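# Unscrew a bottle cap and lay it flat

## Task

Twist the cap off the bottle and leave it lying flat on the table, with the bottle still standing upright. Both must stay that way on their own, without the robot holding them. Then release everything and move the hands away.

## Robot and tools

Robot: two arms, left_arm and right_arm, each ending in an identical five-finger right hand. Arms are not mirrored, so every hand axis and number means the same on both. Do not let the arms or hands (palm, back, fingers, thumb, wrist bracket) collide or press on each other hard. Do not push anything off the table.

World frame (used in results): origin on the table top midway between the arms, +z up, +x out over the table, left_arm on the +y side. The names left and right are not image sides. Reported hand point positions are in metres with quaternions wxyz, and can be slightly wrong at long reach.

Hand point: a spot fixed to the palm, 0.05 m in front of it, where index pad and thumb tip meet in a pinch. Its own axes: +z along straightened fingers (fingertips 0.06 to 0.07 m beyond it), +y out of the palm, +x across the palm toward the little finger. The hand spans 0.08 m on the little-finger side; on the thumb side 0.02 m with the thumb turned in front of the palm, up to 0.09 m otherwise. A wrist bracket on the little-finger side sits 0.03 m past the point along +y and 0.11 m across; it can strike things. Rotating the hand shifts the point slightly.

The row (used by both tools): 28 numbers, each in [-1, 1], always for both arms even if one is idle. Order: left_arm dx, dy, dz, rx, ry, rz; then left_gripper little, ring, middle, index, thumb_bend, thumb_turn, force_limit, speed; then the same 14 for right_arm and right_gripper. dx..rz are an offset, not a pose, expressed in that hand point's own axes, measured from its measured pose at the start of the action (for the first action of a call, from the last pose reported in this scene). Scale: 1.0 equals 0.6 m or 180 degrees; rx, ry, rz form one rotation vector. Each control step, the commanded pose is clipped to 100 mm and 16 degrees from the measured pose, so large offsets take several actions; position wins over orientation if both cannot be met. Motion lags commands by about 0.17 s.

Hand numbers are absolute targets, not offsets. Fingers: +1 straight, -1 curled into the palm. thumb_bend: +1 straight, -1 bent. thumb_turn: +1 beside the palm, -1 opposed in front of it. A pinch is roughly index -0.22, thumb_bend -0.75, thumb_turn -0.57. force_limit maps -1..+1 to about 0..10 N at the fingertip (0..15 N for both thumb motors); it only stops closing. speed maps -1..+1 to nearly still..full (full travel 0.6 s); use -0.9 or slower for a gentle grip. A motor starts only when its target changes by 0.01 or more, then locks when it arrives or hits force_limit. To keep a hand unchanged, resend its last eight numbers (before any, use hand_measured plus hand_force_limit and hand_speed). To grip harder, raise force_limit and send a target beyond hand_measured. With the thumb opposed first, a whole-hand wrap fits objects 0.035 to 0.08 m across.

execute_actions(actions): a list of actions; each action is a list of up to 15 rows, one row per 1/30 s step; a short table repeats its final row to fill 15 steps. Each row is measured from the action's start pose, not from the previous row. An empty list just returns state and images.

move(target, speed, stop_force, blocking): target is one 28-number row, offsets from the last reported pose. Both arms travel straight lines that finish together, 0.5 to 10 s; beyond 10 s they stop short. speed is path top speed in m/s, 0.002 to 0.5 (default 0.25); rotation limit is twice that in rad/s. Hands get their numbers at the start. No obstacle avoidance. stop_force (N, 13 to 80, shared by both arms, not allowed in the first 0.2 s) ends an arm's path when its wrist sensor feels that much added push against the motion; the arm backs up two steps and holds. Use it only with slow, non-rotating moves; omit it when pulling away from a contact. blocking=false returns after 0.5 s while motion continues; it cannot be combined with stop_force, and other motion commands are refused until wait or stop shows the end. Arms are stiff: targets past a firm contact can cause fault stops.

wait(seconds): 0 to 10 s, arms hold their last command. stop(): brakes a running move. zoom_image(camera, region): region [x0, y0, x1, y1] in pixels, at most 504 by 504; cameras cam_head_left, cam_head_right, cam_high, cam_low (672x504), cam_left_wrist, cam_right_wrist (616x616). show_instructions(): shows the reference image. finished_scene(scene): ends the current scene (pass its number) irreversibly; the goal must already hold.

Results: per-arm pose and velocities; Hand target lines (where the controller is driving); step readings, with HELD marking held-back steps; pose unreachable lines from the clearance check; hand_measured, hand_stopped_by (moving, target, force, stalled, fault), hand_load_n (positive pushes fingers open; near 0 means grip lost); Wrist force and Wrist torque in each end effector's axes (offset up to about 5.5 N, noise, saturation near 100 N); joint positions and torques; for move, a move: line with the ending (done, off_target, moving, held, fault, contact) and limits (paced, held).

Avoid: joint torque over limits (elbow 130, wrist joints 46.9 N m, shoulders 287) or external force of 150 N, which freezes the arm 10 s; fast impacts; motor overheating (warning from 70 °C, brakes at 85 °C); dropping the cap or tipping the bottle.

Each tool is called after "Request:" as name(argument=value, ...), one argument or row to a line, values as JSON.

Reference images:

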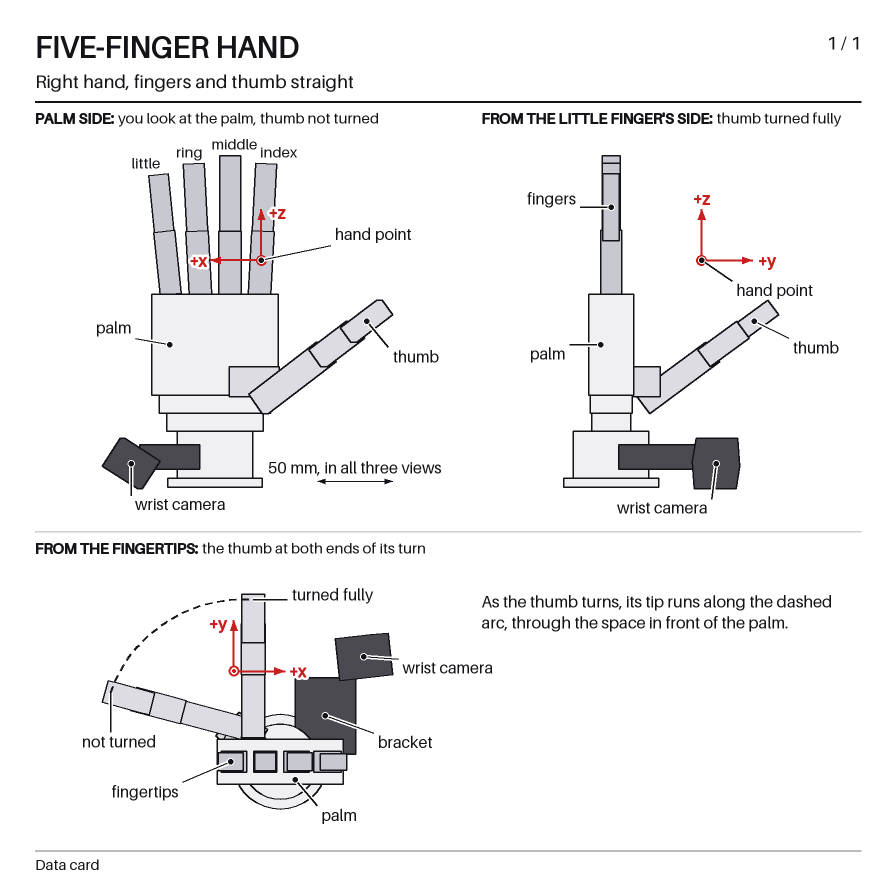

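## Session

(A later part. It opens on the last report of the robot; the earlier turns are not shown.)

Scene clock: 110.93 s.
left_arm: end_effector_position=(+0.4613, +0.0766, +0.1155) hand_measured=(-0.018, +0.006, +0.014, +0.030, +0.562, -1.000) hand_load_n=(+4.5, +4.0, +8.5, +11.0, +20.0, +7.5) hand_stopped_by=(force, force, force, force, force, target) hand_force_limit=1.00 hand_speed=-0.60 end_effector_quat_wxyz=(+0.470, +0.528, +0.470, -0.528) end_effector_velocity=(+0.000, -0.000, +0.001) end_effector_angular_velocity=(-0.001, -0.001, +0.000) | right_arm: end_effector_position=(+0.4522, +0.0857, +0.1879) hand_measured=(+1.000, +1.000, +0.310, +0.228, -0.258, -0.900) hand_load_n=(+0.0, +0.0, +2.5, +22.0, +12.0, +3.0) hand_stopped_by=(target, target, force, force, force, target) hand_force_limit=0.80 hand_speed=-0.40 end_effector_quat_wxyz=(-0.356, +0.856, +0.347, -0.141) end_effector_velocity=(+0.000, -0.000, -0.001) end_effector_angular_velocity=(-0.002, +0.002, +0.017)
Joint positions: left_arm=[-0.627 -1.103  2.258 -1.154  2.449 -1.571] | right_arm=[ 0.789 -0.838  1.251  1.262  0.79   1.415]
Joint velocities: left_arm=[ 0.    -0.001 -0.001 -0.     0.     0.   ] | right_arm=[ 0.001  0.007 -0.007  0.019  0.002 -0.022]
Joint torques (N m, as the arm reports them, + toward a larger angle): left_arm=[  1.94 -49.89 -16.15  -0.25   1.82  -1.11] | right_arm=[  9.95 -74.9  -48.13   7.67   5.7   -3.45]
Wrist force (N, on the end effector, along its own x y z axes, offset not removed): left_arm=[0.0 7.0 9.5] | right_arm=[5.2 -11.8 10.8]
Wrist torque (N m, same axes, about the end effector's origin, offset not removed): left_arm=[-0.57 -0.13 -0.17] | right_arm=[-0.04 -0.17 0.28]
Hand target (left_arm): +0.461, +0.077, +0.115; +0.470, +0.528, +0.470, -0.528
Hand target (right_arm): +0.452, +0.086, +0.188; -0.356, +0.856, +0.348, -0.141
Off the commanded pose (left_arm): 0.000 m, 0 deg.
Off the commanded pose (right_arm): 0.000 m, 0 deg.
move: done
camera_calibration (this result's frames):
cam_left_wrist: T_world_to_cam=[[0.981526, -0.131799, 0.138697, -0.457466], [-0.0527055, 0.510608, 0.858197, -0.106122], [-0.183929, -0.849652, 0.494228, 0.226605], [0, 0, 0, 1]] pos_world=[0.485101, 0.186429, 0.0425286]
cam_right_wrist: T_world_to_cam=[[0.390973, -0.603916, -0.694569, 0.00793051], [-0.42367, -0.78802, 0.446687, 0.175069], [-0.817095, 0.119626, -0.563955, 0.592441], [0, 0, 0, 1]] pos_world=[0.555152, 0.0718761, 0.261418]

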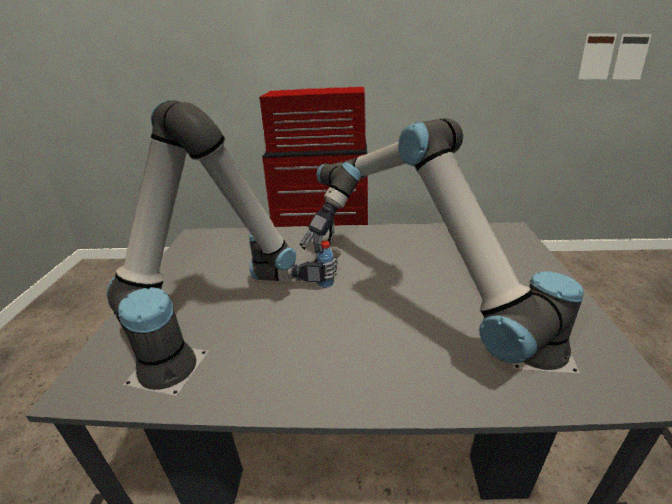

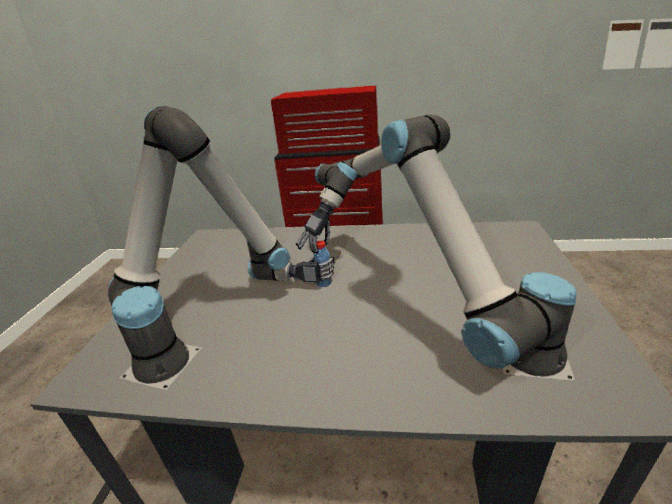

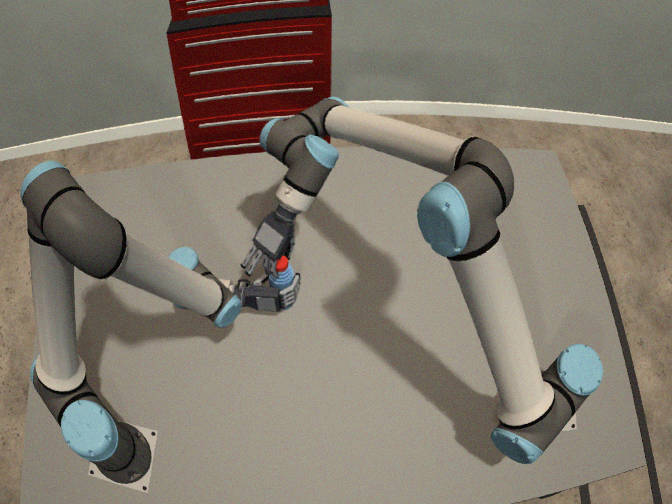

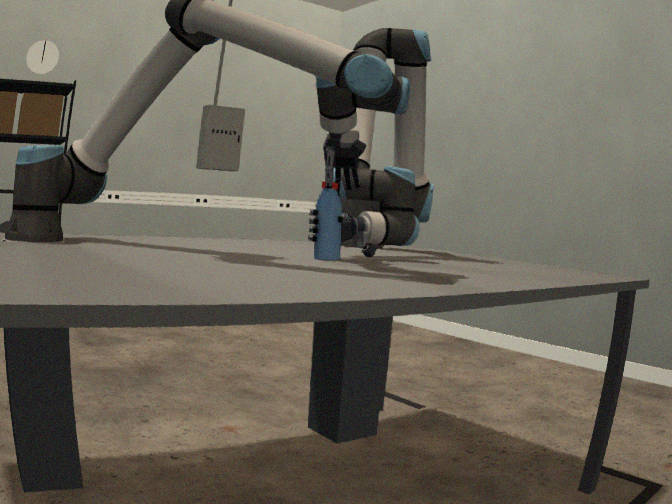

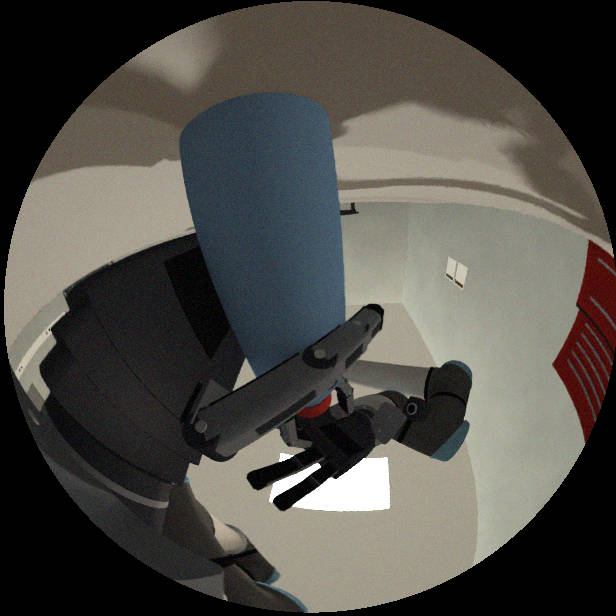

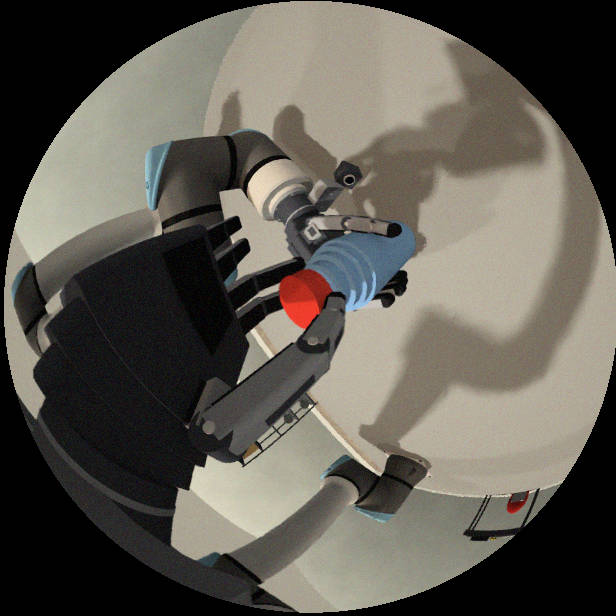

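Another stroke.

Request:
move(
  target=[0,0,0,0,0,0,-1,-1,-1,-1,-1,-1,1,-0.6,0,0,0,0,0,0,1,1,0.6,0.6,0.7,-0.9,0.6,0.5],
)

Request:
move(
  target=[0,0,0,0,0,0,-1,-1,-1,-1,-1,-1,1,-0.6,0.013,-0.0285,0.0285,0,0.468,0.468,1,1,0.6,0.6,0.7,-0.9,0.6,0.5],
  speed=0.4,
)

Request:
move(
  target=[0,0,0,0,0,0,-1,-1,-1,-1,-1,-1,1,-0.6,0,0,0,0,0,0,1,1,-0.6,-0.6,-0.8,-0.9,0.8,-0.4],
)

Request:
move(
  target=[0,0,0,0,0,0,-1,-1,-1,-1,-1,-1,1,-0.6,0.015,0.0048,-0.0062,0,-0.157,-0.157,1,1,-0.6,-0.6,-0.8,-0.9,0.8,-0.4],
)

Request:
move(
  target=[0,0,0,0,0,0,-1,-1,-1,-1,-1,-1,1,-0.6,0.015,0.0048,-0.0062,0,-0.157,-0.157,1,1,-0.6,-0.6,-0.8,-0.9,0.8,-0.4],
)

Request:
move(
  target=[0,0,0,0,0,0,-1,-1,-1,-1,-1,-1,1,-0.6,0.015,0.0048,-0.0062,0,-0.157,-0.157,1,1,-0.6,-0.6,-0.8,-0.9,0.8,-0.4],
)

Request:
zoom_image(
  camera="cam_low",
  region=[250,110,430,245],
)

Scene clock: 112.30 s.
left_arm: end_effector_position=(+0.4613, +0.0766, +0.1155) hand_measured=(-0.018, +0.006, +0.014, +0.030, +0.562, -1.000) hand_load_n=(+4.5, +4.0, +7.5, +9.5, +20.5, +6.5) hand_stopped_by=(force, force, force, force, force, target) hand_force_limit=1.00 hand_speed=-0.60 end_effector_quat_wxyz=(+0.470, +0.528, +0.470, -0.528) end_effector_velocity=(-0.000, +0.000, -0.000) end_effector_angular_velocity=(+0.000, +0.001, +0.000) | right_arm: end_effector_position=(+0.4522, +0.0858, +0.1879) hand_measured=(+1.000, +1.000, +0.600, +0.600, +0.700, -0.900) hand_load_n=(+0.0, +0.0, +0.0, +0.0, +0.0, +0.0) hand_stopped_by=(target, target, target, target, target, target) hand_force_limit=0.60 hand_speed=0.50 end_effector_quat_wxyz=(-0.356, +0.856, +0.347, -0.141) end_effector_velocity=(-0.000, -0.000, -0.000) end_effector_angular_velocity=(-0.000, +0.001, -0.001)
Joint positions: left_arm=[-0.627 -1.103  2.258 -1.154  2.449 -1.571] | right_arm=[ 0.789 -0.838  1.251  1.262  0.79   1.415]
Joint velocities: left_arm=[ 0.  0.  0.  0.  0. -0.] | right_arm=[-0.    -0.     0.002 -0.001 -0.001  0.001]
Joint torques (N m, as the arm reports them, + toward a larger angle): left_arm=[  3.41 -50.84 -15.92  -0.23   1.94  -1.35] | right_arm=[ -18.94 -100.21  -24.34    0.21   -5.18    3.29]
Wrist force (N, on the end effector, along its own x y z axes, offset not removed): left_arm=[-4.3 0.6 -3.0] | right_arm=[3.3 1.9 2.6]
Wrist torque (N m, same axes, about the end effector's origin, offset not removed): left_arm=[0.03 -0.05 0.04] | right_arm=[-0.11 -0.44 0.32]
Hand target (left_arm): +0.461, +0.077, +0.115; +0.470, +0.528, +0.470, -0.528
Hand target (right_arm): +0.452, +0.086, +0.188; -0.356, +0.856, +0.347, -0.141
Off the commanded pose (left_arm): 0.000 m, 0 deg.
Off the commanded pose (right_arm): 0.000 m, 0 deg.
move: done
camera_calibration (this result's frames):
cam_left_wrist: T_world_to_cam=[[0.981525, -0.131799, 0.138697, -0.457466], [-0.0527057, 0.510607, 0.858197, -0.106122], [-0.183929, -0.849652, 0.494228, 0.226605], [0, 0, 0, 1]] pos_world=[0.485101, 0.186429, 0.0425285]
cam_right_wrist: T_world_to_cam=[[0.391038, -0.603884, -0.69456, 0.00793401], [-0.423598, -0.788057, 0.446689, 0.175043], [-0.817101, 0.119542, -0.563964, 0.592409], [0, 0, 0, 1]] pos_world=[0.555104, 0.0719176, 0.261418]

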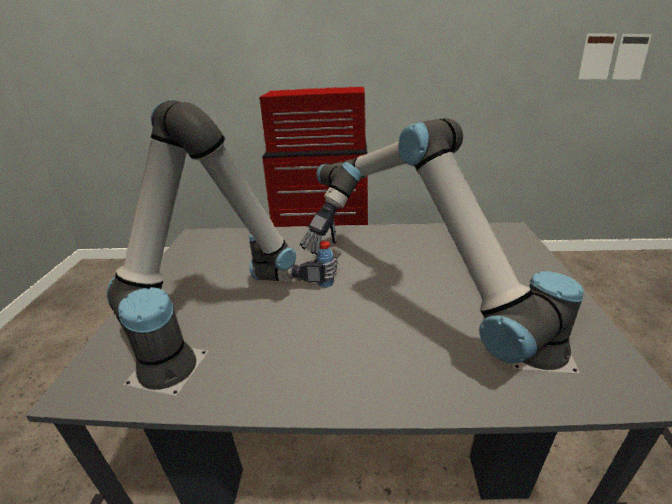

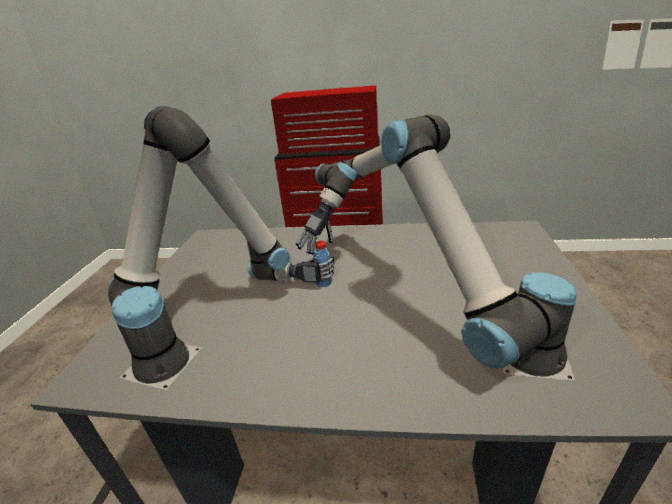

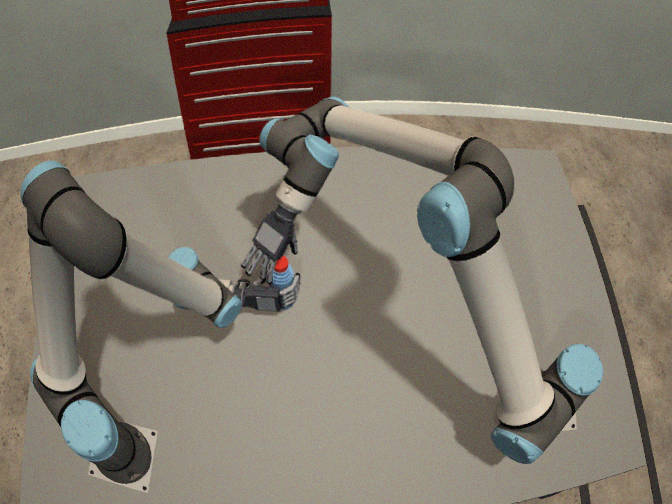

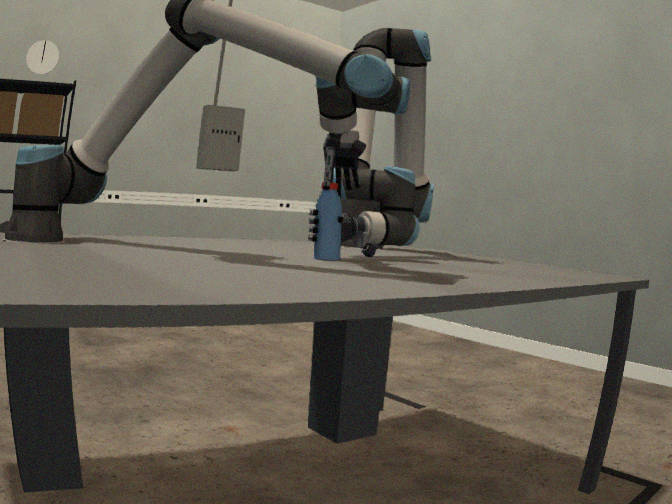

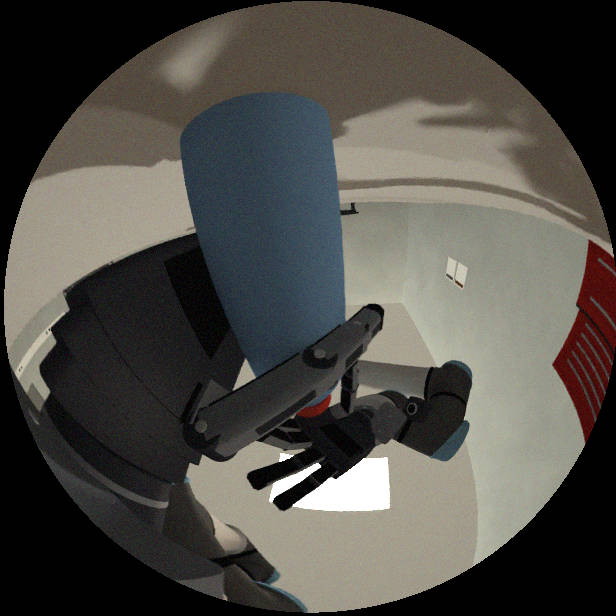

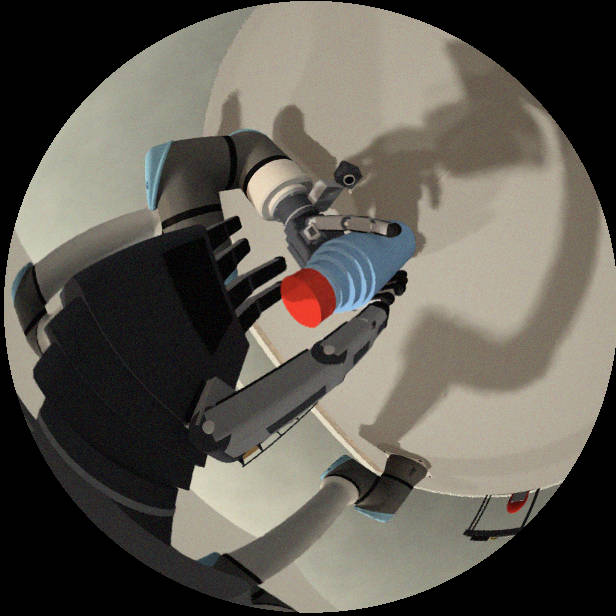

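Scene clock: 115.57 s.
left_arm: end_effector_position=(+0.4613, +0.0766, +0.1155) hand_measured=(-0.018, +0.006, +0.014, +0.030, +0.562, -1.000) hand_load_n=(+4.5, +4.0, +7.5, +9.5, +20.5, +6.5) hand_stopped_by=(force, force, force, force, force, target) hand_force_limit=1.00 hand_speed=-0.60 end_effector_quat_wxyz=(+0.470, +0.528, +0.470, -0.528) end_effector_velocity=(+0.000, -0.000, +0.000) end_effector_angular_velocity=(-0.001, -0.000, +0.000) | right_arm: end_effector_position=(+0.4410, +0.1087, +0.1879) hand_measured=(+1.000, +1.000, +0.600, +0.600, +0.700, -0.900) hand_load_n=(+0.0, +0.0, +0.0, +0.0, +0.0, +0.0) hand_stopped_by=(target, target, target, target, target, target) hand_force_limit=0.60 hand_speed=0.50 end_effector_quat_wxyz=(-0.307, +0.731, -0.563, +0.233) end_effector_velocity=(+0.000, +0.001, +0.001) end_effector_angular_velocity=(-0.001, +0.002, -0.017)
Joint positions: left_arm=[-0.627 -1.103  2.258 -1.154  2.449 -1.571] | right_arm=[ 1.08  -1.1    1.523  0.482  2.036  3.667]
Joint velocities: left_arm=[ 0.  0. -0. -0.  0. -0.] | right_arm=[ 0.003  0.005 -0.008  0.013  0.011  0.018]
Joint torques (N m, as the arm reports them, + toward a larger angle): left_arm=[  3.12 -49.96 -16.19  -0.26   2.19  -1.03] | right_arm=[ 18.63 -53.85 -52.     5.36   4.26   3.82]
Wrist force (N, on the end effector, along its own x y z axes, offset not removed): left_arm=[-6.5 0.0 -2.4] | right_arm=[3.5 0.1 0.8]
Wrist torque (N m, same axes, about the end effector's origin, offset not removed): left_arm=[-0.11 0.30 -0.17] | right_arm=[-0.45 -0.43 0.14]
Hand target (left_arm): +0.461, +0.077, +0.115; +0.470, +0.528, +0.470, -0.528
Hand target (right_arm): +0.441, +0.109, +0.188; -0.306, +0.731, -0.563, +0.233
Off the commanded pose (left_arm): 0.000 m, 0 deg.
Off the commanded pose (right_arm): 0.000 m, 0 deg.
move: done
camera_calibration (this result's frames):
cam_left_wrist: T_world_to_cam=[[0.981525, -0.131799, 0.138697, -0.457466], [-0.0527058, 0.510608, 0.858197, -0.106122], [-0.183929, -0.849652, 0.494228, 0.226605], [0, 0, 0, 1]] pos_world=[0.485101, 0.186429, 0.0425286]
cam_right_wrist: T_world_to_cam=[[-0.716365, -0.0412166, -0.696508, 0.453675], [-0.484715, 0.747435, 0.454304, 0.0469971], [0.501869, 0.663055, -0.555414, -0.06178], [0, 0, 0, 1]] pos_world=[0.378782, 0.0245352, 0.260323]

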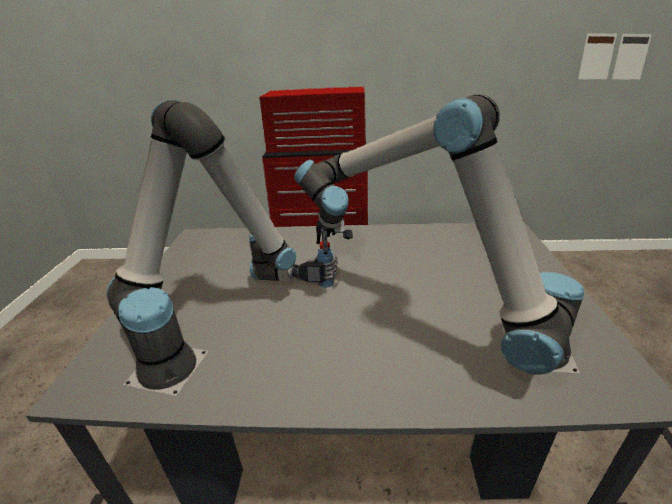

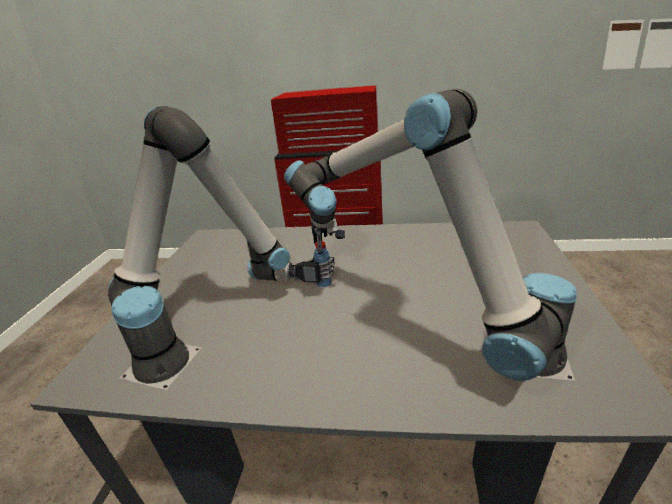

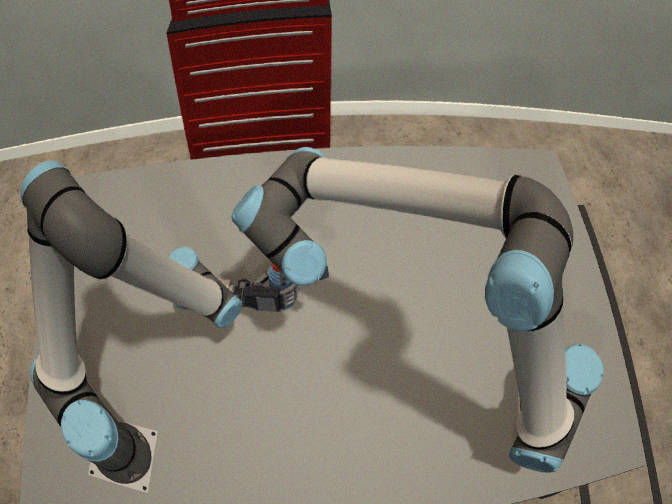

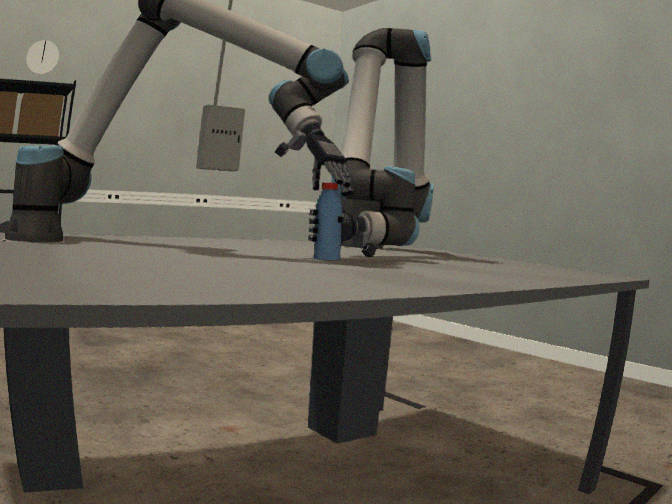

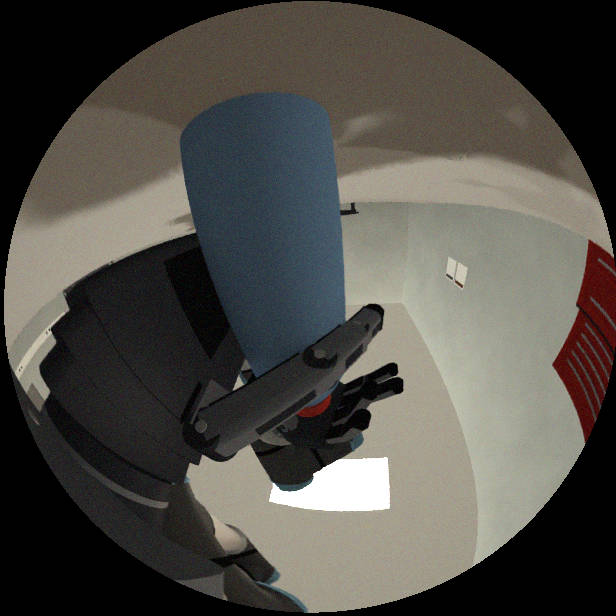

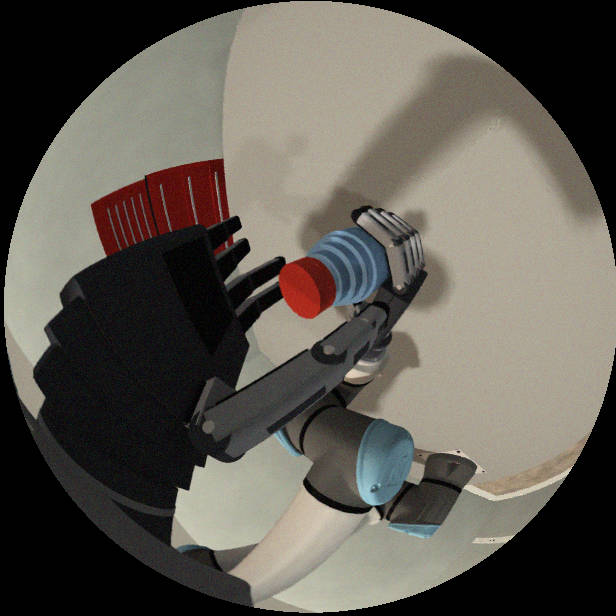

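Scene clock: 117.43 s.
left_arm: end_effector_position=(+0.4613, +0.0766, +0.1155) hand_measured=(-0.018, +0.006, +0.014, +0.030, +0.562, -1.000) hand_load_n=(+4.5, +4.0, +8.5, +11.5, +18.5, +8.0) hand_stopped_by=(force, force, force, force, force, target) hand_force_limit=1.00 hand_speed=-0.60 end_effector_quat_wxyz=(+0.470, +0.528, +0.470, -0.528) end_effector_velocity=(+0.001, -0.000, +0.000) end_effector_angular_velocity=(-0.001, -0.001, +0.001) | right_arm: end_effector_position=(+0.4409, +0.1087, +0.1879) hand_measured=(+1.000, +1.000, +0.288, +0.186, -0.262, -0.900) hand_load_n=(+0.0, +0.0, +11.5, +15.0, +13.5, +1.5) hand_stopped_by=(target, target, force, force, force, target) hand_force_limit=0.80 hand_speed=-0.40 end_effector_quat_wxyz=(-0.307, +0.731, -0.563, +0.233) end_effector_velocity=(+0.000, +0.000, -0.001) end_effector_angular_velocity=(-0.001, +0.001, +0.000)
Joint positions: left_arm=[-0.627 -1.103  2.258 -1.154  2.449 -1.571] | right_arm=[ 1.08  -1.1    1.523  0.482  2.036  3.667]
Joint velocities: left_arm=[ 0.     0.001 -0.001 -0.001 -0.001 -0.   ] | right_arm=[ 0.     0.001 -0.     0.    -0.     0.   ]
Joint torques (N m, as the arm reports them, + toward a larger angle): left_arm=[  5.08 -51.16 -16.49  -0.38  -3.03  -1.14] | right_arm=[ -2.76 -71.71 -14.91   8.82  -4.71  -4.7 ]
Wrist force (N, on the end effector, along its own x y z axes, offset not removed): left_arm=[-6.0 -12.1 0.2] | right_arm=[-1.6 -17.2 0.0]
Wrist torque (N m, same axes, about the end effector's origin, offset not removed): left_arm=[-0.38 0.01 -0.01] | right_arm=[1.01 0.17 -0.20]
Hand target (left_arm): +0.461, +0.077, +0.115; +0.470, +0.528, +0.470, -0.528
Hand target (right_arm): +0.441, +0.109, +0.188; -0.307, +0.731, -0.563, +0.233
Off the commanded pose (left_arm): 0.000 m, 0 deg.
Off the commanded pose (right_arm): 0.000 m, 0 deg.
move: done
camera_calibration (this result's frames):
cam_left_wrist: T_world_to_cam=[[0.981546, -0.131648, 0.138697, -0.457527], [-0.0527844, 0.5106, 0.858197, -0.106084], [-0.183799, -0.849681, 0.494228, 0.226555], [0, 0, 0, 1]] pos_world=[0.485124, 0.186434, 0.0425287]
cam_right_wrist: T_world_to_cam=[[-0.716426, -0.041278, -0.696441, 0.453653], [-0.484699, 0.747444, 0.454307, 0.0470011], [0.501797, 0.663042, -0.555496, -0.0617106], [0, 0, 0, 1]] pos_world=[0.378757, 0.0245119, 0.26031]

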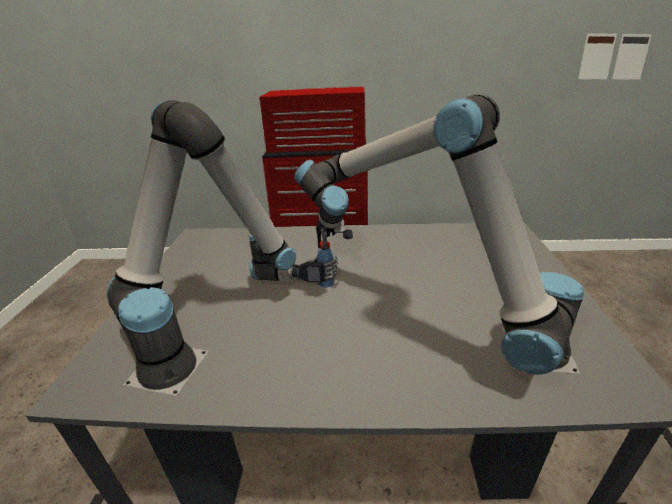

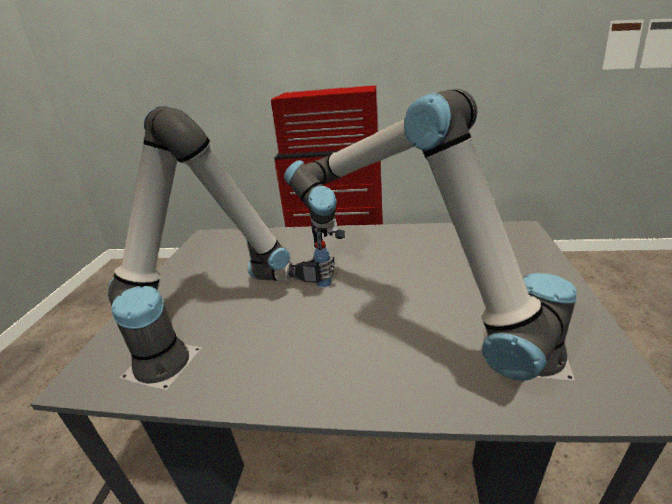

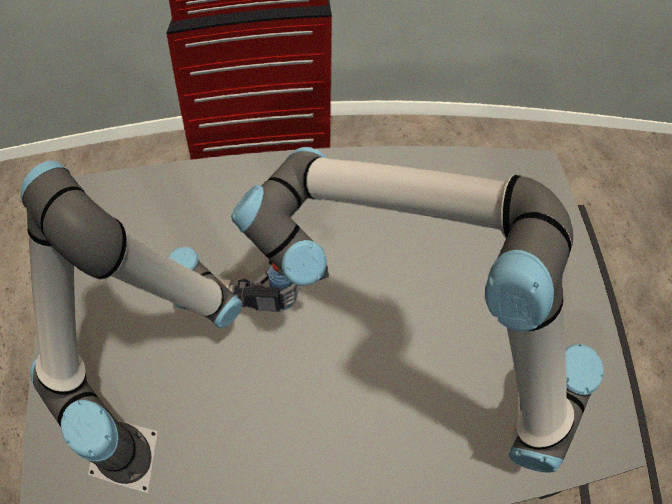

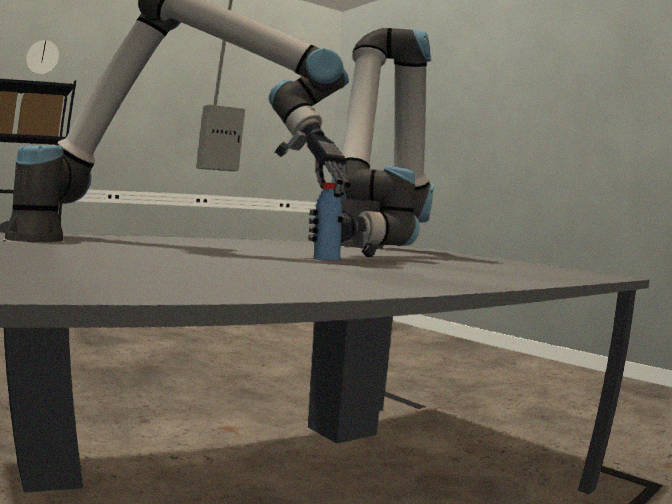

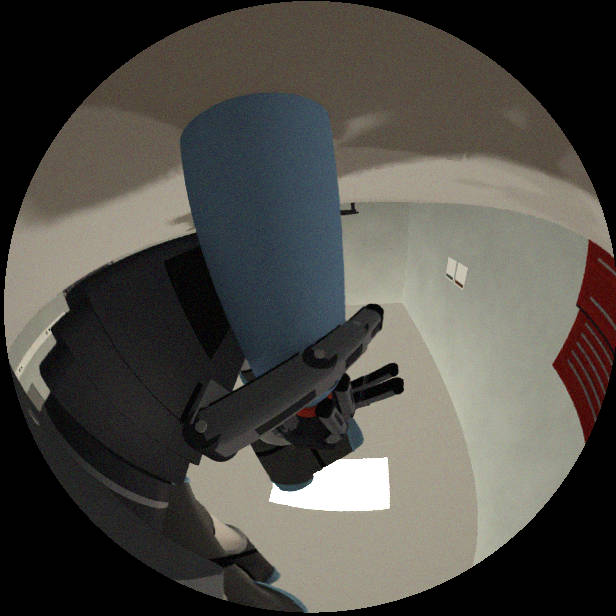

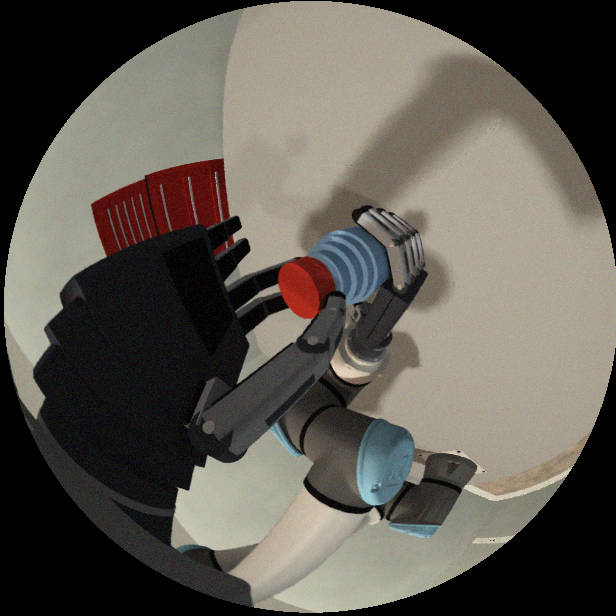

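Scene clock: 119.37 s.
left_arm: end_effector_position=(+0.4613, +0.0766, +0.1155) hand_measured=(-0.018, +0.006, +0.014, +0.030, +0.562, -1.000) hand_load_n=(+5.5, +4.0, +7.0, +9.0, +20.5, +5.5) hand_stopped_by=(force, force, force, force, force, target) hand_force_limit=1.00 hand_speed=-0.60 end_effector_quat_wxyz=(+0.470, +0.528, +0.470, -0.528) end_effector_velocity=(-0.000, +0.000, -0.000) end_effector_angular_velocity=(+0.001, +0.001, -0.000) | right_arm: end_effector_position=(+0.4387, +0.0987, +0.1884) hand_measured=(+1.000, +1.000, +0.288, +0.186, -0.260, -0.900) hand_load_n=(+0.0, +0.0, +4.0, +18.5, +19.5, +5.5) hand_stopped_by=(target, target, force, force, force, target) hand_force_limit=0.80 hand_speed=-0.40 end_effector_quat_wxyz=(-0.368, +0.879, -0.279, +0.117) end_effector_velocity=(-0.000, -0.000, -0.002) end_effector_angular_velocity=(-0.001, +0.002, +0.017)
Joint positions: left_arm=[-0.627 -1.103  2.258 -1.154  2.449 -1.571] | right_arm=[ 0.924 -1.184  1.626  0.343  1.454  3.025]
Joint velocities: left_arm=[-0.    -0.001  0.001  0.001 -0.    -0.   ] | right_arm=[-0.004  0.003 -0.001  0.002 -0.015 -0.015]
Joint torques (N m, as the arm reports them, + toward a larger angle): left_arm=[  5.38 -50.4  -15.9   -0.25   1.28  -1.07] | right_arm=[-21.27 -46.28 -46.12   6.66  -2.69  -4.77]
Wrist force (N, on the end effector, along its own x y z axes, offset not removed): left_arm=[-6.0 2.1 -4.3] | right_arm=[-5.6 -6.8 -3.2]
Wrist torque (N m, same axes, about the end effector's origin, offset not removed): left_arm=[-0.18 0.04 -0.52] | right_arm=[0.54 0.83 -0.19]
Hand target (left_arm): +0.461, +0.077, +0.115; +0.470, +0.528, +0.470, -0.528
Hand target (right_arm): +0.439, +0.099, +0.188; -0.368, +0.880, -0.278, +0.116
Off the commanded pose (left_arm): 0.000 m, 0 deg.
Off the commanded pose (right_arm): 0.000 m, 0 deg.
move: done
camera_calibration (this result's frames):
cam_left_wrist: T_world_to_cam=[[0.98155, -0.131615, 0.138697, -0.45754], [-0.0528012, 0.510597, 0.858197, -0.106076], [-0.18377, -0.849687, 0.494227, 0.226546], [0, 0, 0, 1]] pos_world=[0.48513, 0.186436, 0.0425285]
cam_right_wrist: T_world_to_cam=[[-0.520486, -0.491773, -0.698035, 0.410858], [-0.853069, 0.264074, 0.450043, 0.263257], [-0.0369862, 0.829713, -0.556963, 0.166508], [0, 0, 0, 1]] pos_world=[0.444581, -0.0056236, 0.261055]

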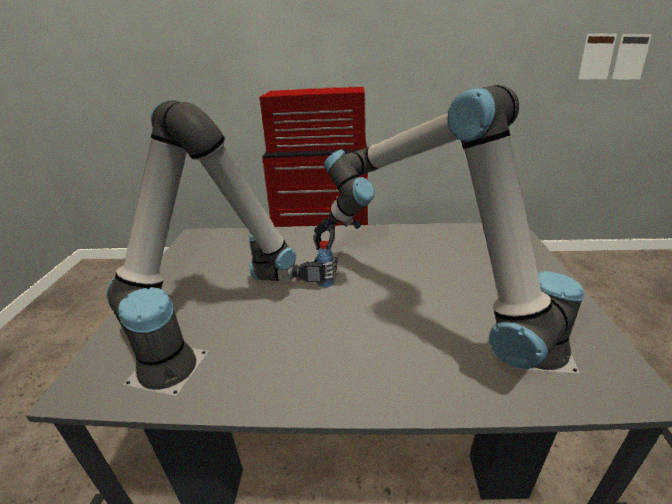

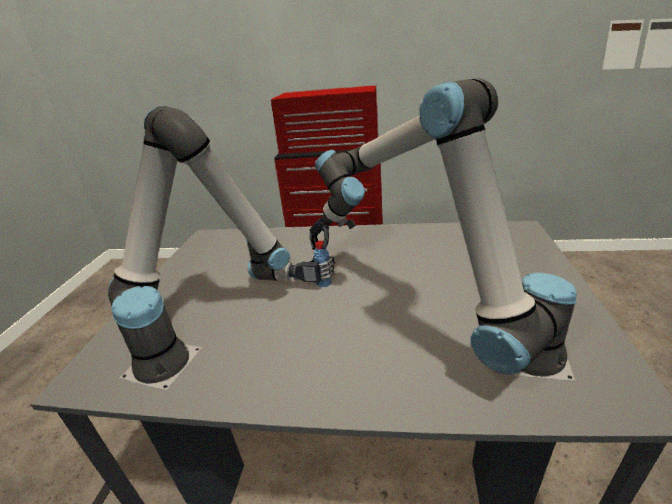

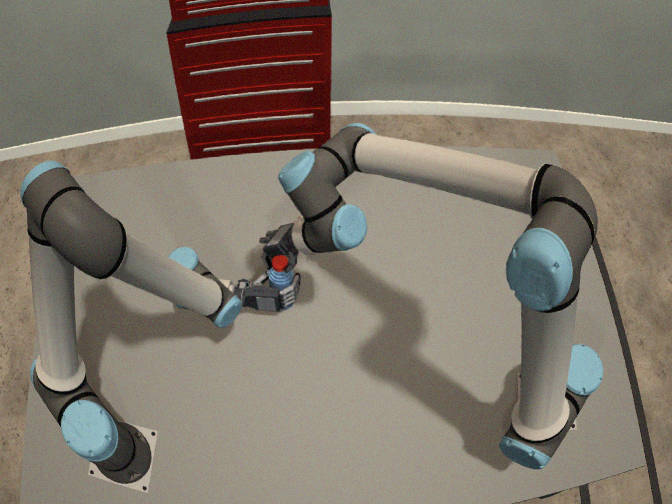

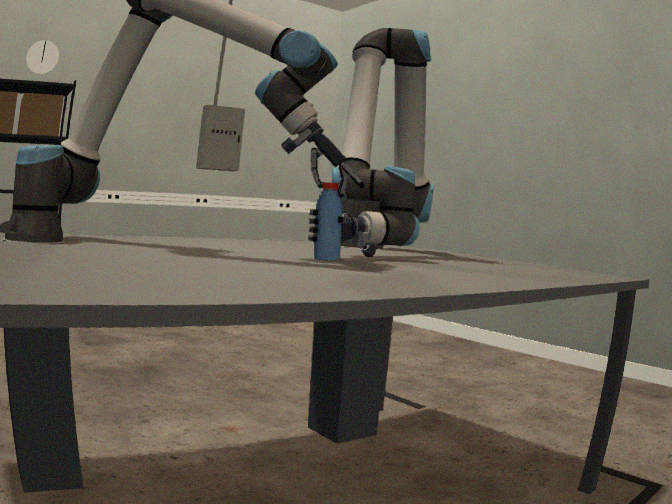

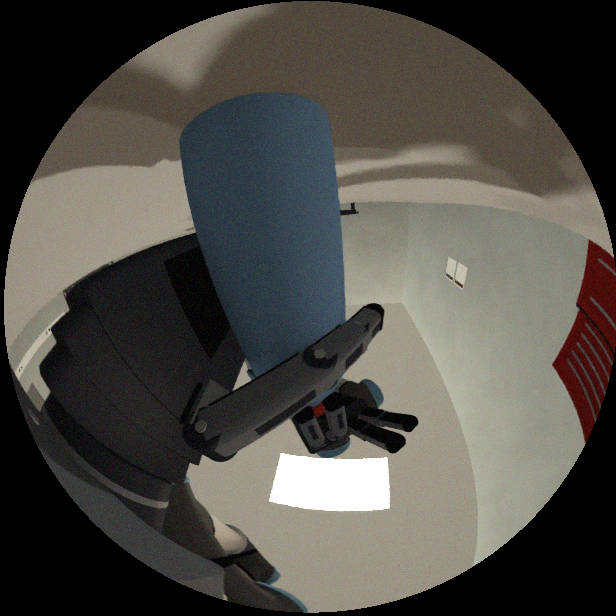

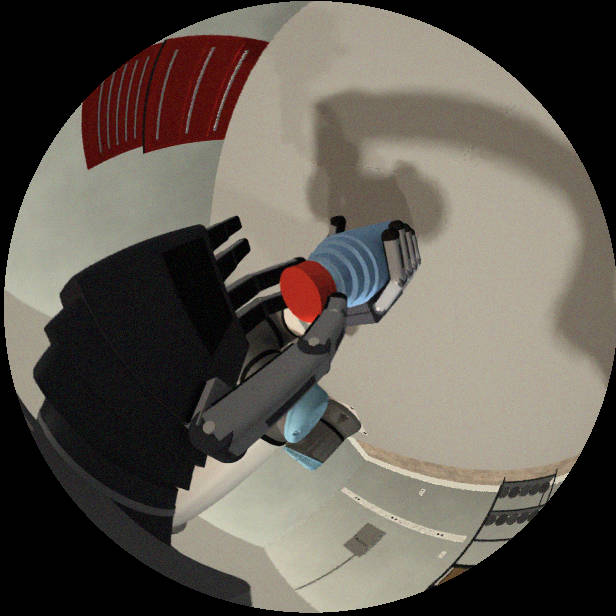

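Scene clock: 121.33 s.
left_arm: end_effector_position=(+0.4613, +0.0766, +0.1155) hand_measured=(-0.018, +0.006, +0.014, +0.030, +0.562, -1.000) hand_load_n=(+6.0, +4.5, +7.0, +8.5, +21.0, +4.5) hand_stopped_by=(force, force, force, force, force, target) hand_force_limit=1.00 hand_speed=-0.60 end_effector_quat_wxyz=(+0.470, +0.528, +0.470, -0.528) end_effector_velocity=(+0.000, +0.000, +0.000) end_effector_angular_velocity=(-0.000, -0.000, +0.001) | right_arm: end_effector_position=(+0.4434, +0.0897, +0.1891) hand_measured=(+1.000, +1.000, +0.288, +0.196, -0.258, -0.900) hand_load_n=(+0.0, +0.0, +1.5, +22.0, +19.0, +6.0) hand_stopped_by=(target, target, force, force, force, target) hand_force_limit=0.80 hand_speed=-0.40 end_effector_quat_wxyz=(-0.385, +0.922, +0.039, -0.014) end_effector_velocity=(-0.000, -0.000, -0.000) end_effector_angular_velocity=(-0.003, +0.001, +0.015)
Joint positions: left_arm=[-0.627 -1.103  2.258 -1.154  2.449 -1.571] | right_arm=[ 0.804 -1.066  1.496  0.625  0.941  2.331]
Joint velocities: left_arm=[ 0. -0. -0.  0. -0. -0.] | right_arm=[-0.001  0.005 -0.006  0.014 -0.006 -0.018]
Joint torques (N m, as the arm reports them, + toward a larger angle): left_arm=[  7.82 -51.74 -16.24  -0.34   1.37  -1.18] | right_arm=[-17.63 -53.04 -47.38   6.27  -2.49  -4.73]
Wrist force (N, on the end effector, along its own x y z axes, offset not removed): left_arm=[-5.1 2.4 0.3] | right_arm=[-1.9 -5.7 -2.6]
Wrist torque (N m, same axes, about the end effector's origin, offset not removed): left_arm=[-0.37 -0.20 -0.47] | right_arm=[0.53 0.07 0.18]
Hand target (left_arm): +0.461, +0.077, +0.115; +0.470, +0.528, +0.470, -0.528
Hand target (right_arm): +0.443, +0.090, +0.189; -0.385, +0.922, +0.039, -0.014
Off the commanded pose (left_arm): 0.000 m, 0 deg.
Off the commanded pose (right_arm): 0.000 m, 0 deg.
move: done
camera_calibration (this result's frames):
cam_left_wrist: T_world_to_cam=[[0.98155, -0.131615, 0.138697, -0.45754], [-0.0528011, 0.510597, 0.858197, -0.106076], [-0.18377, -0.849687, 0.494227, 0.226545], [0, 0, 0, 1]] pos_world=[0.48513, 0.186436, 0.0425285]
cam_right_wrist: T_world_to_cam=[[-0.0811498, -0.711857, -0.697621, 0.234195], [-0.826172, -0.34349, 0.446603, 0.312532], [-0.557543, 0.612597, -0.560242, 0.425446], [0, 0, 0, 1]] pos_world=[0.514415, 0.0134385, 0.262155]

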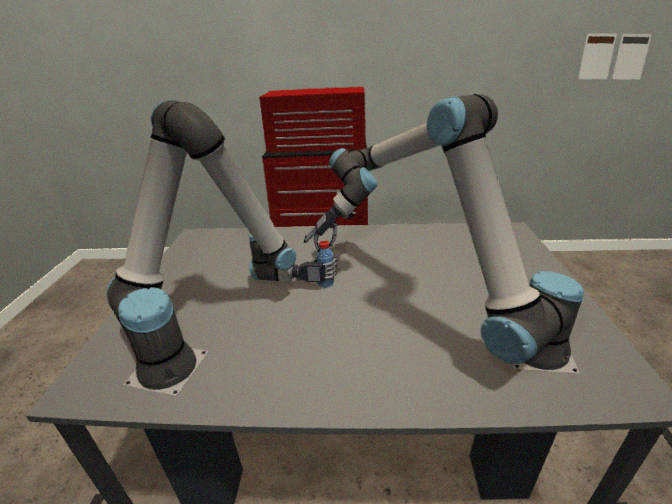

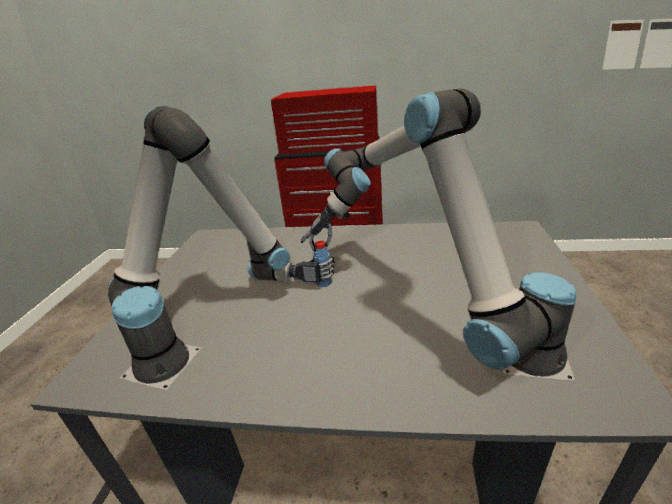

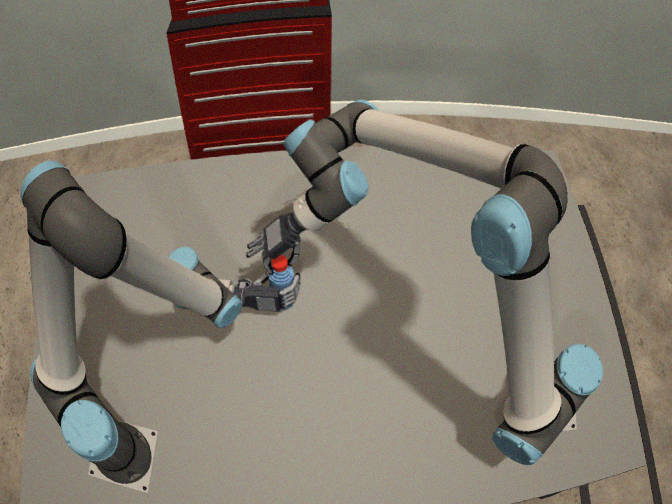

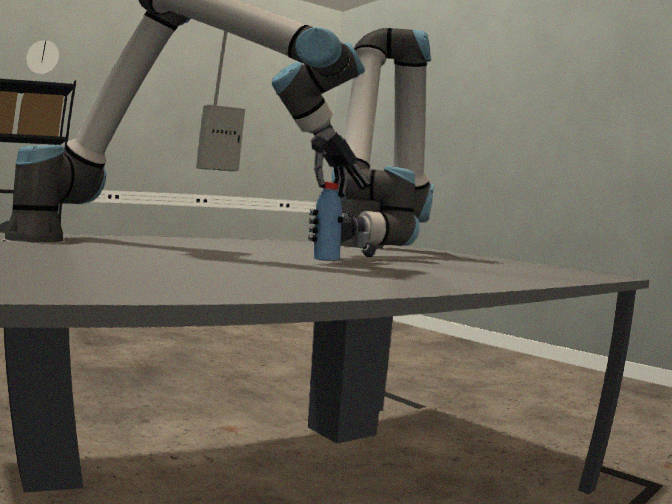

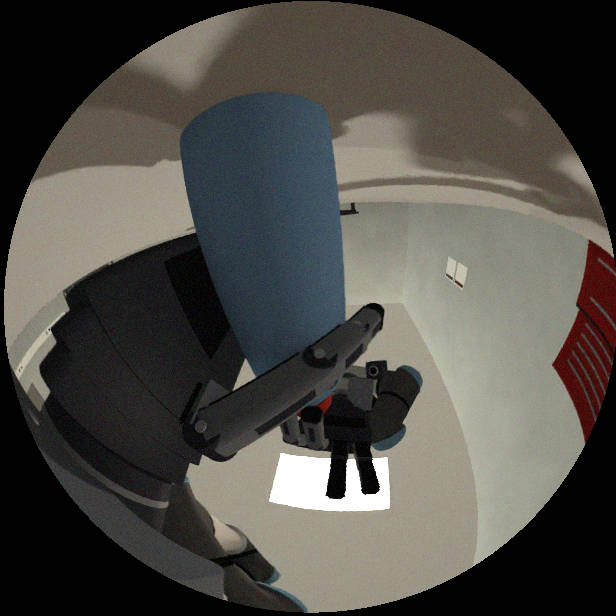

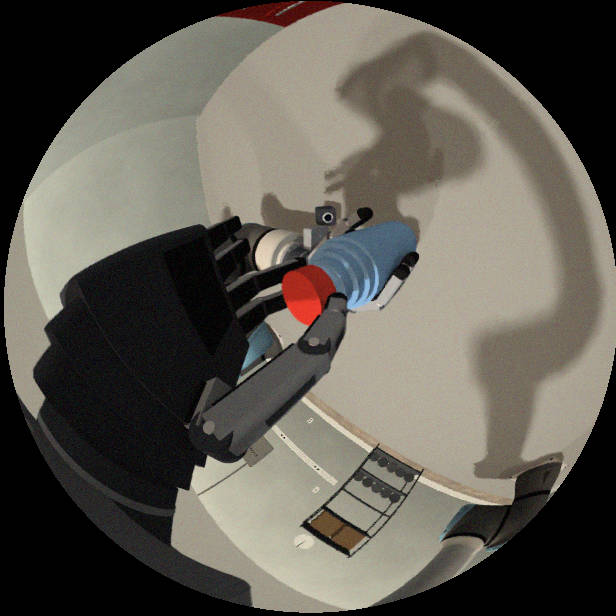

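Scene clock: 123.30 s.
left_arm: end_effector_position=(+0.4613, +0.0766, +0.1155) hand_measured=(-0.018, +0.006, +0.014, +0.030, +0.562, -1.000) hand_load_n=(+4.5, +4.0, +8.5, +11.0, +20.0, +7.0) hand_stopped_by=(force, force, force, force, force, target) hand_force_limit=1.00 hand_speed=-0.60 end_effector_quat_wxyz=(+0.470, +0.528, +0.470, -0.528) end_effector_velocity=(-0.000, +0.000, -0.001) end_effector_angular_velocity=(-0.000, -0.000, +0.000) | right_arm: end_effector_position=(+0.4527, +0.0858, +0.1898) hand_measured=(+1.000, +1.000, +0.288, +0.226, -0.260, -0.900) hand_load_n=(+0.0, +0.0, +2.0, +22.0, +10.0, +2.5) hand_stopped_by=(target, target, force, force, force, target) hand_force_limit=0.80 hand_speed=-0.40 end_effector_quat_wxyz=(-0.356, +0.854, +0.351, -0.142) end_effector_velocity=(+0.000, -0.001, -0.001) end_effector_angular_velocity=(-0.004, +0.003, +0.017)
Joint positions: left_arm=[-0.627 -1.103  2.258 -1.154  2.449 -1.571] | right_arm=[ 0.789 -0.837  1.246  1.273  0.791  1.401]
Joint velocities: left_arm=[ 0.     0.001  0.    -0.002  0.    -0.   ] | right_arm=[ 0.001  0.007 -0.006  0.018  0.003 -0.022]
Joint torques (N m, as the arm reports them, + toward a larger angle): left_arm=[  5.57 -49.28 -16.4   -0.32   1.22  -1.13] | right_arm=[  7.62 -67.51 -45.81   7.03   6.15  -4.09]
Wrist force (N, on the end effector, along its own x y z axes, offset not removed): left_arm=[1.2 8.9 8.7] | right_arm=[4.7 -16.2 3.8]
Wrist torque (N m, same axes, about the end effector's origin, offset not removed): left_arm=[-0.31 -0.22 -0.12] | right_arm=[0.08 0.30 0.05]
Hand target (left_arm): +0.461, +0.077, +0.115; +0.470, +0.528, +0.470, -0.528
Hand target (right_arm): +0.453, +0.086, +0.190; -0.356, +0.854, +0.352, -0.142
Off the commanded pose (left_arm): 0.000 m, 0 deg.
Off the commanded pose (right_arm): 0.000 m, 0 deg.
move: done
camera_calibration (this result's frames):
cam_left_wrist: T_world_to_cam=[[0.98155, -0.131615, 0.138697, -0.45754], [-0.0528014, 0.510598, 0.858197, -0.106076], [-0.18377, -0.849687, 0.494228, 0.226545], [0, 0, 0, 1]] pos_world=[0.48513, 0.186436, 0.0425287]
cam_right_wrist: T_world_to_cam=[[0.397313, -0.599454, -0.694836, 0.00586603], [-0.416598, -0.792467, 0.445468, 0.171901], [-0.817672, 0.112477, -0.564589, 0.59491], [0, 0, 0, 1]] pos_world=[0.555724, 0.0728282, 0.26338]

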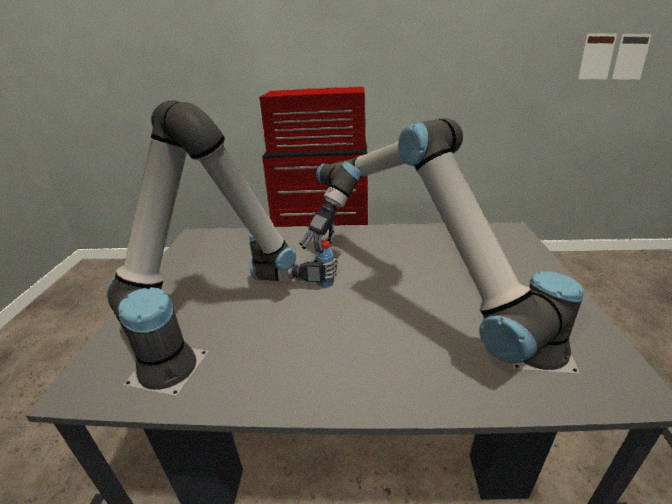

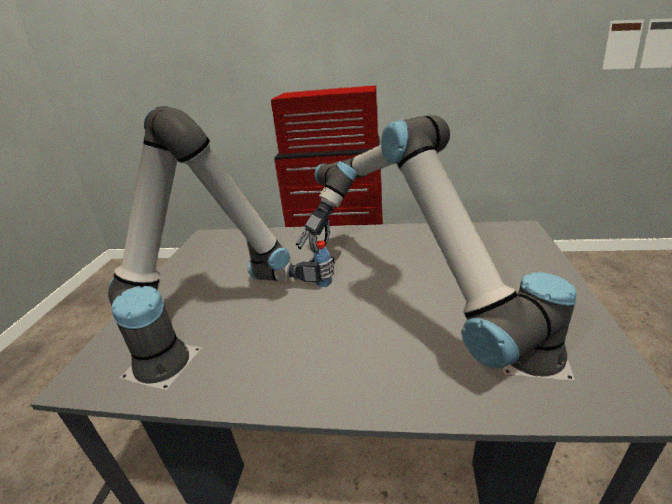

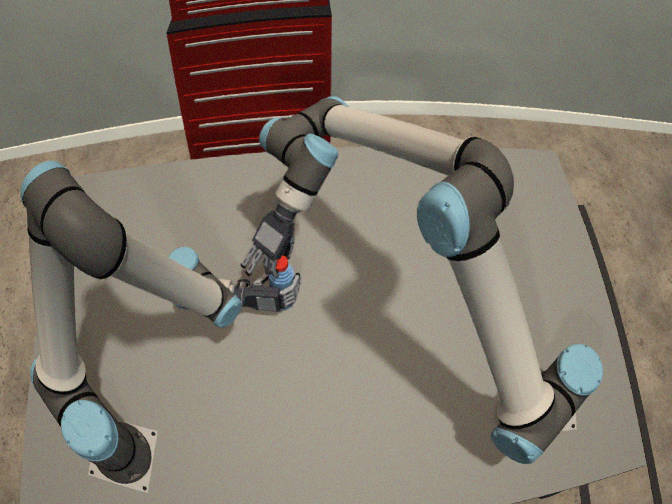

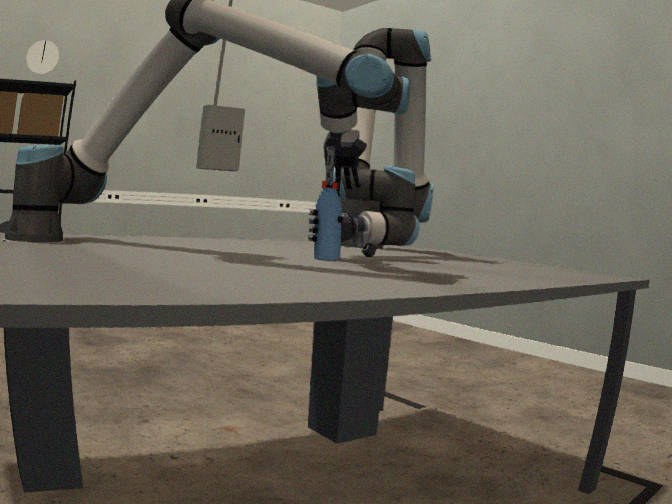

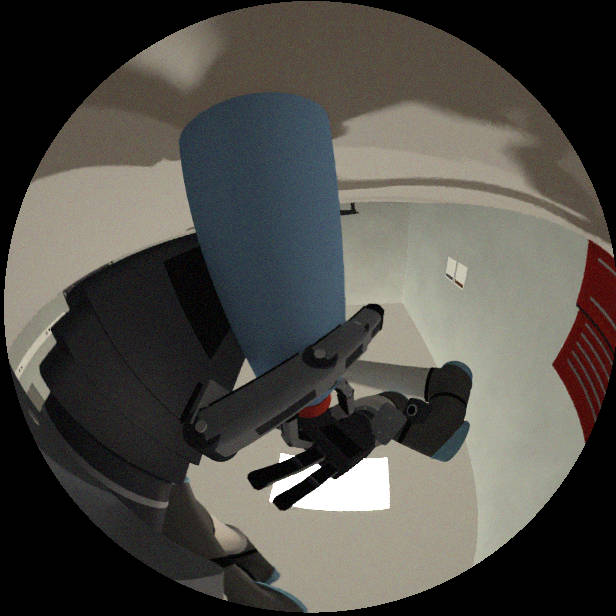

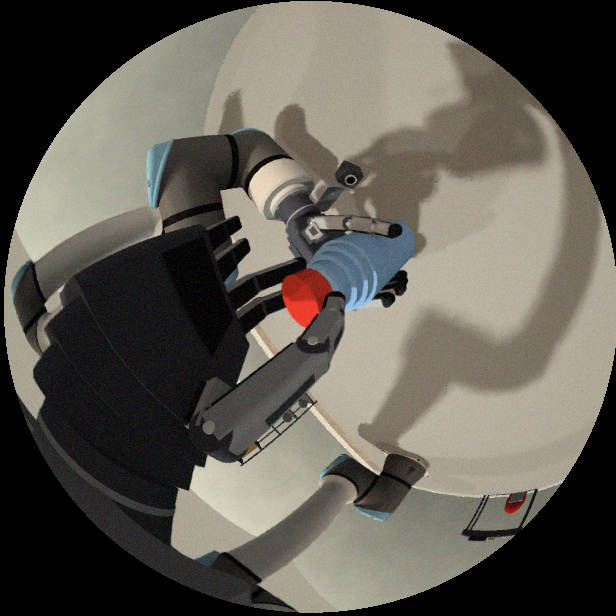

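Region (250, 110, 430, 245) of cam_low's 672x504 image, scaled by 2.800, with more detail than that image has; it fills the top 378 rows of this view, and the rest is white.

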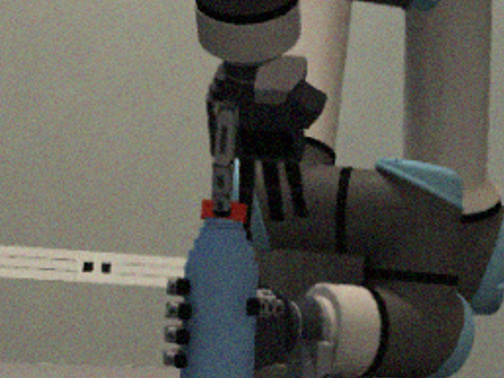

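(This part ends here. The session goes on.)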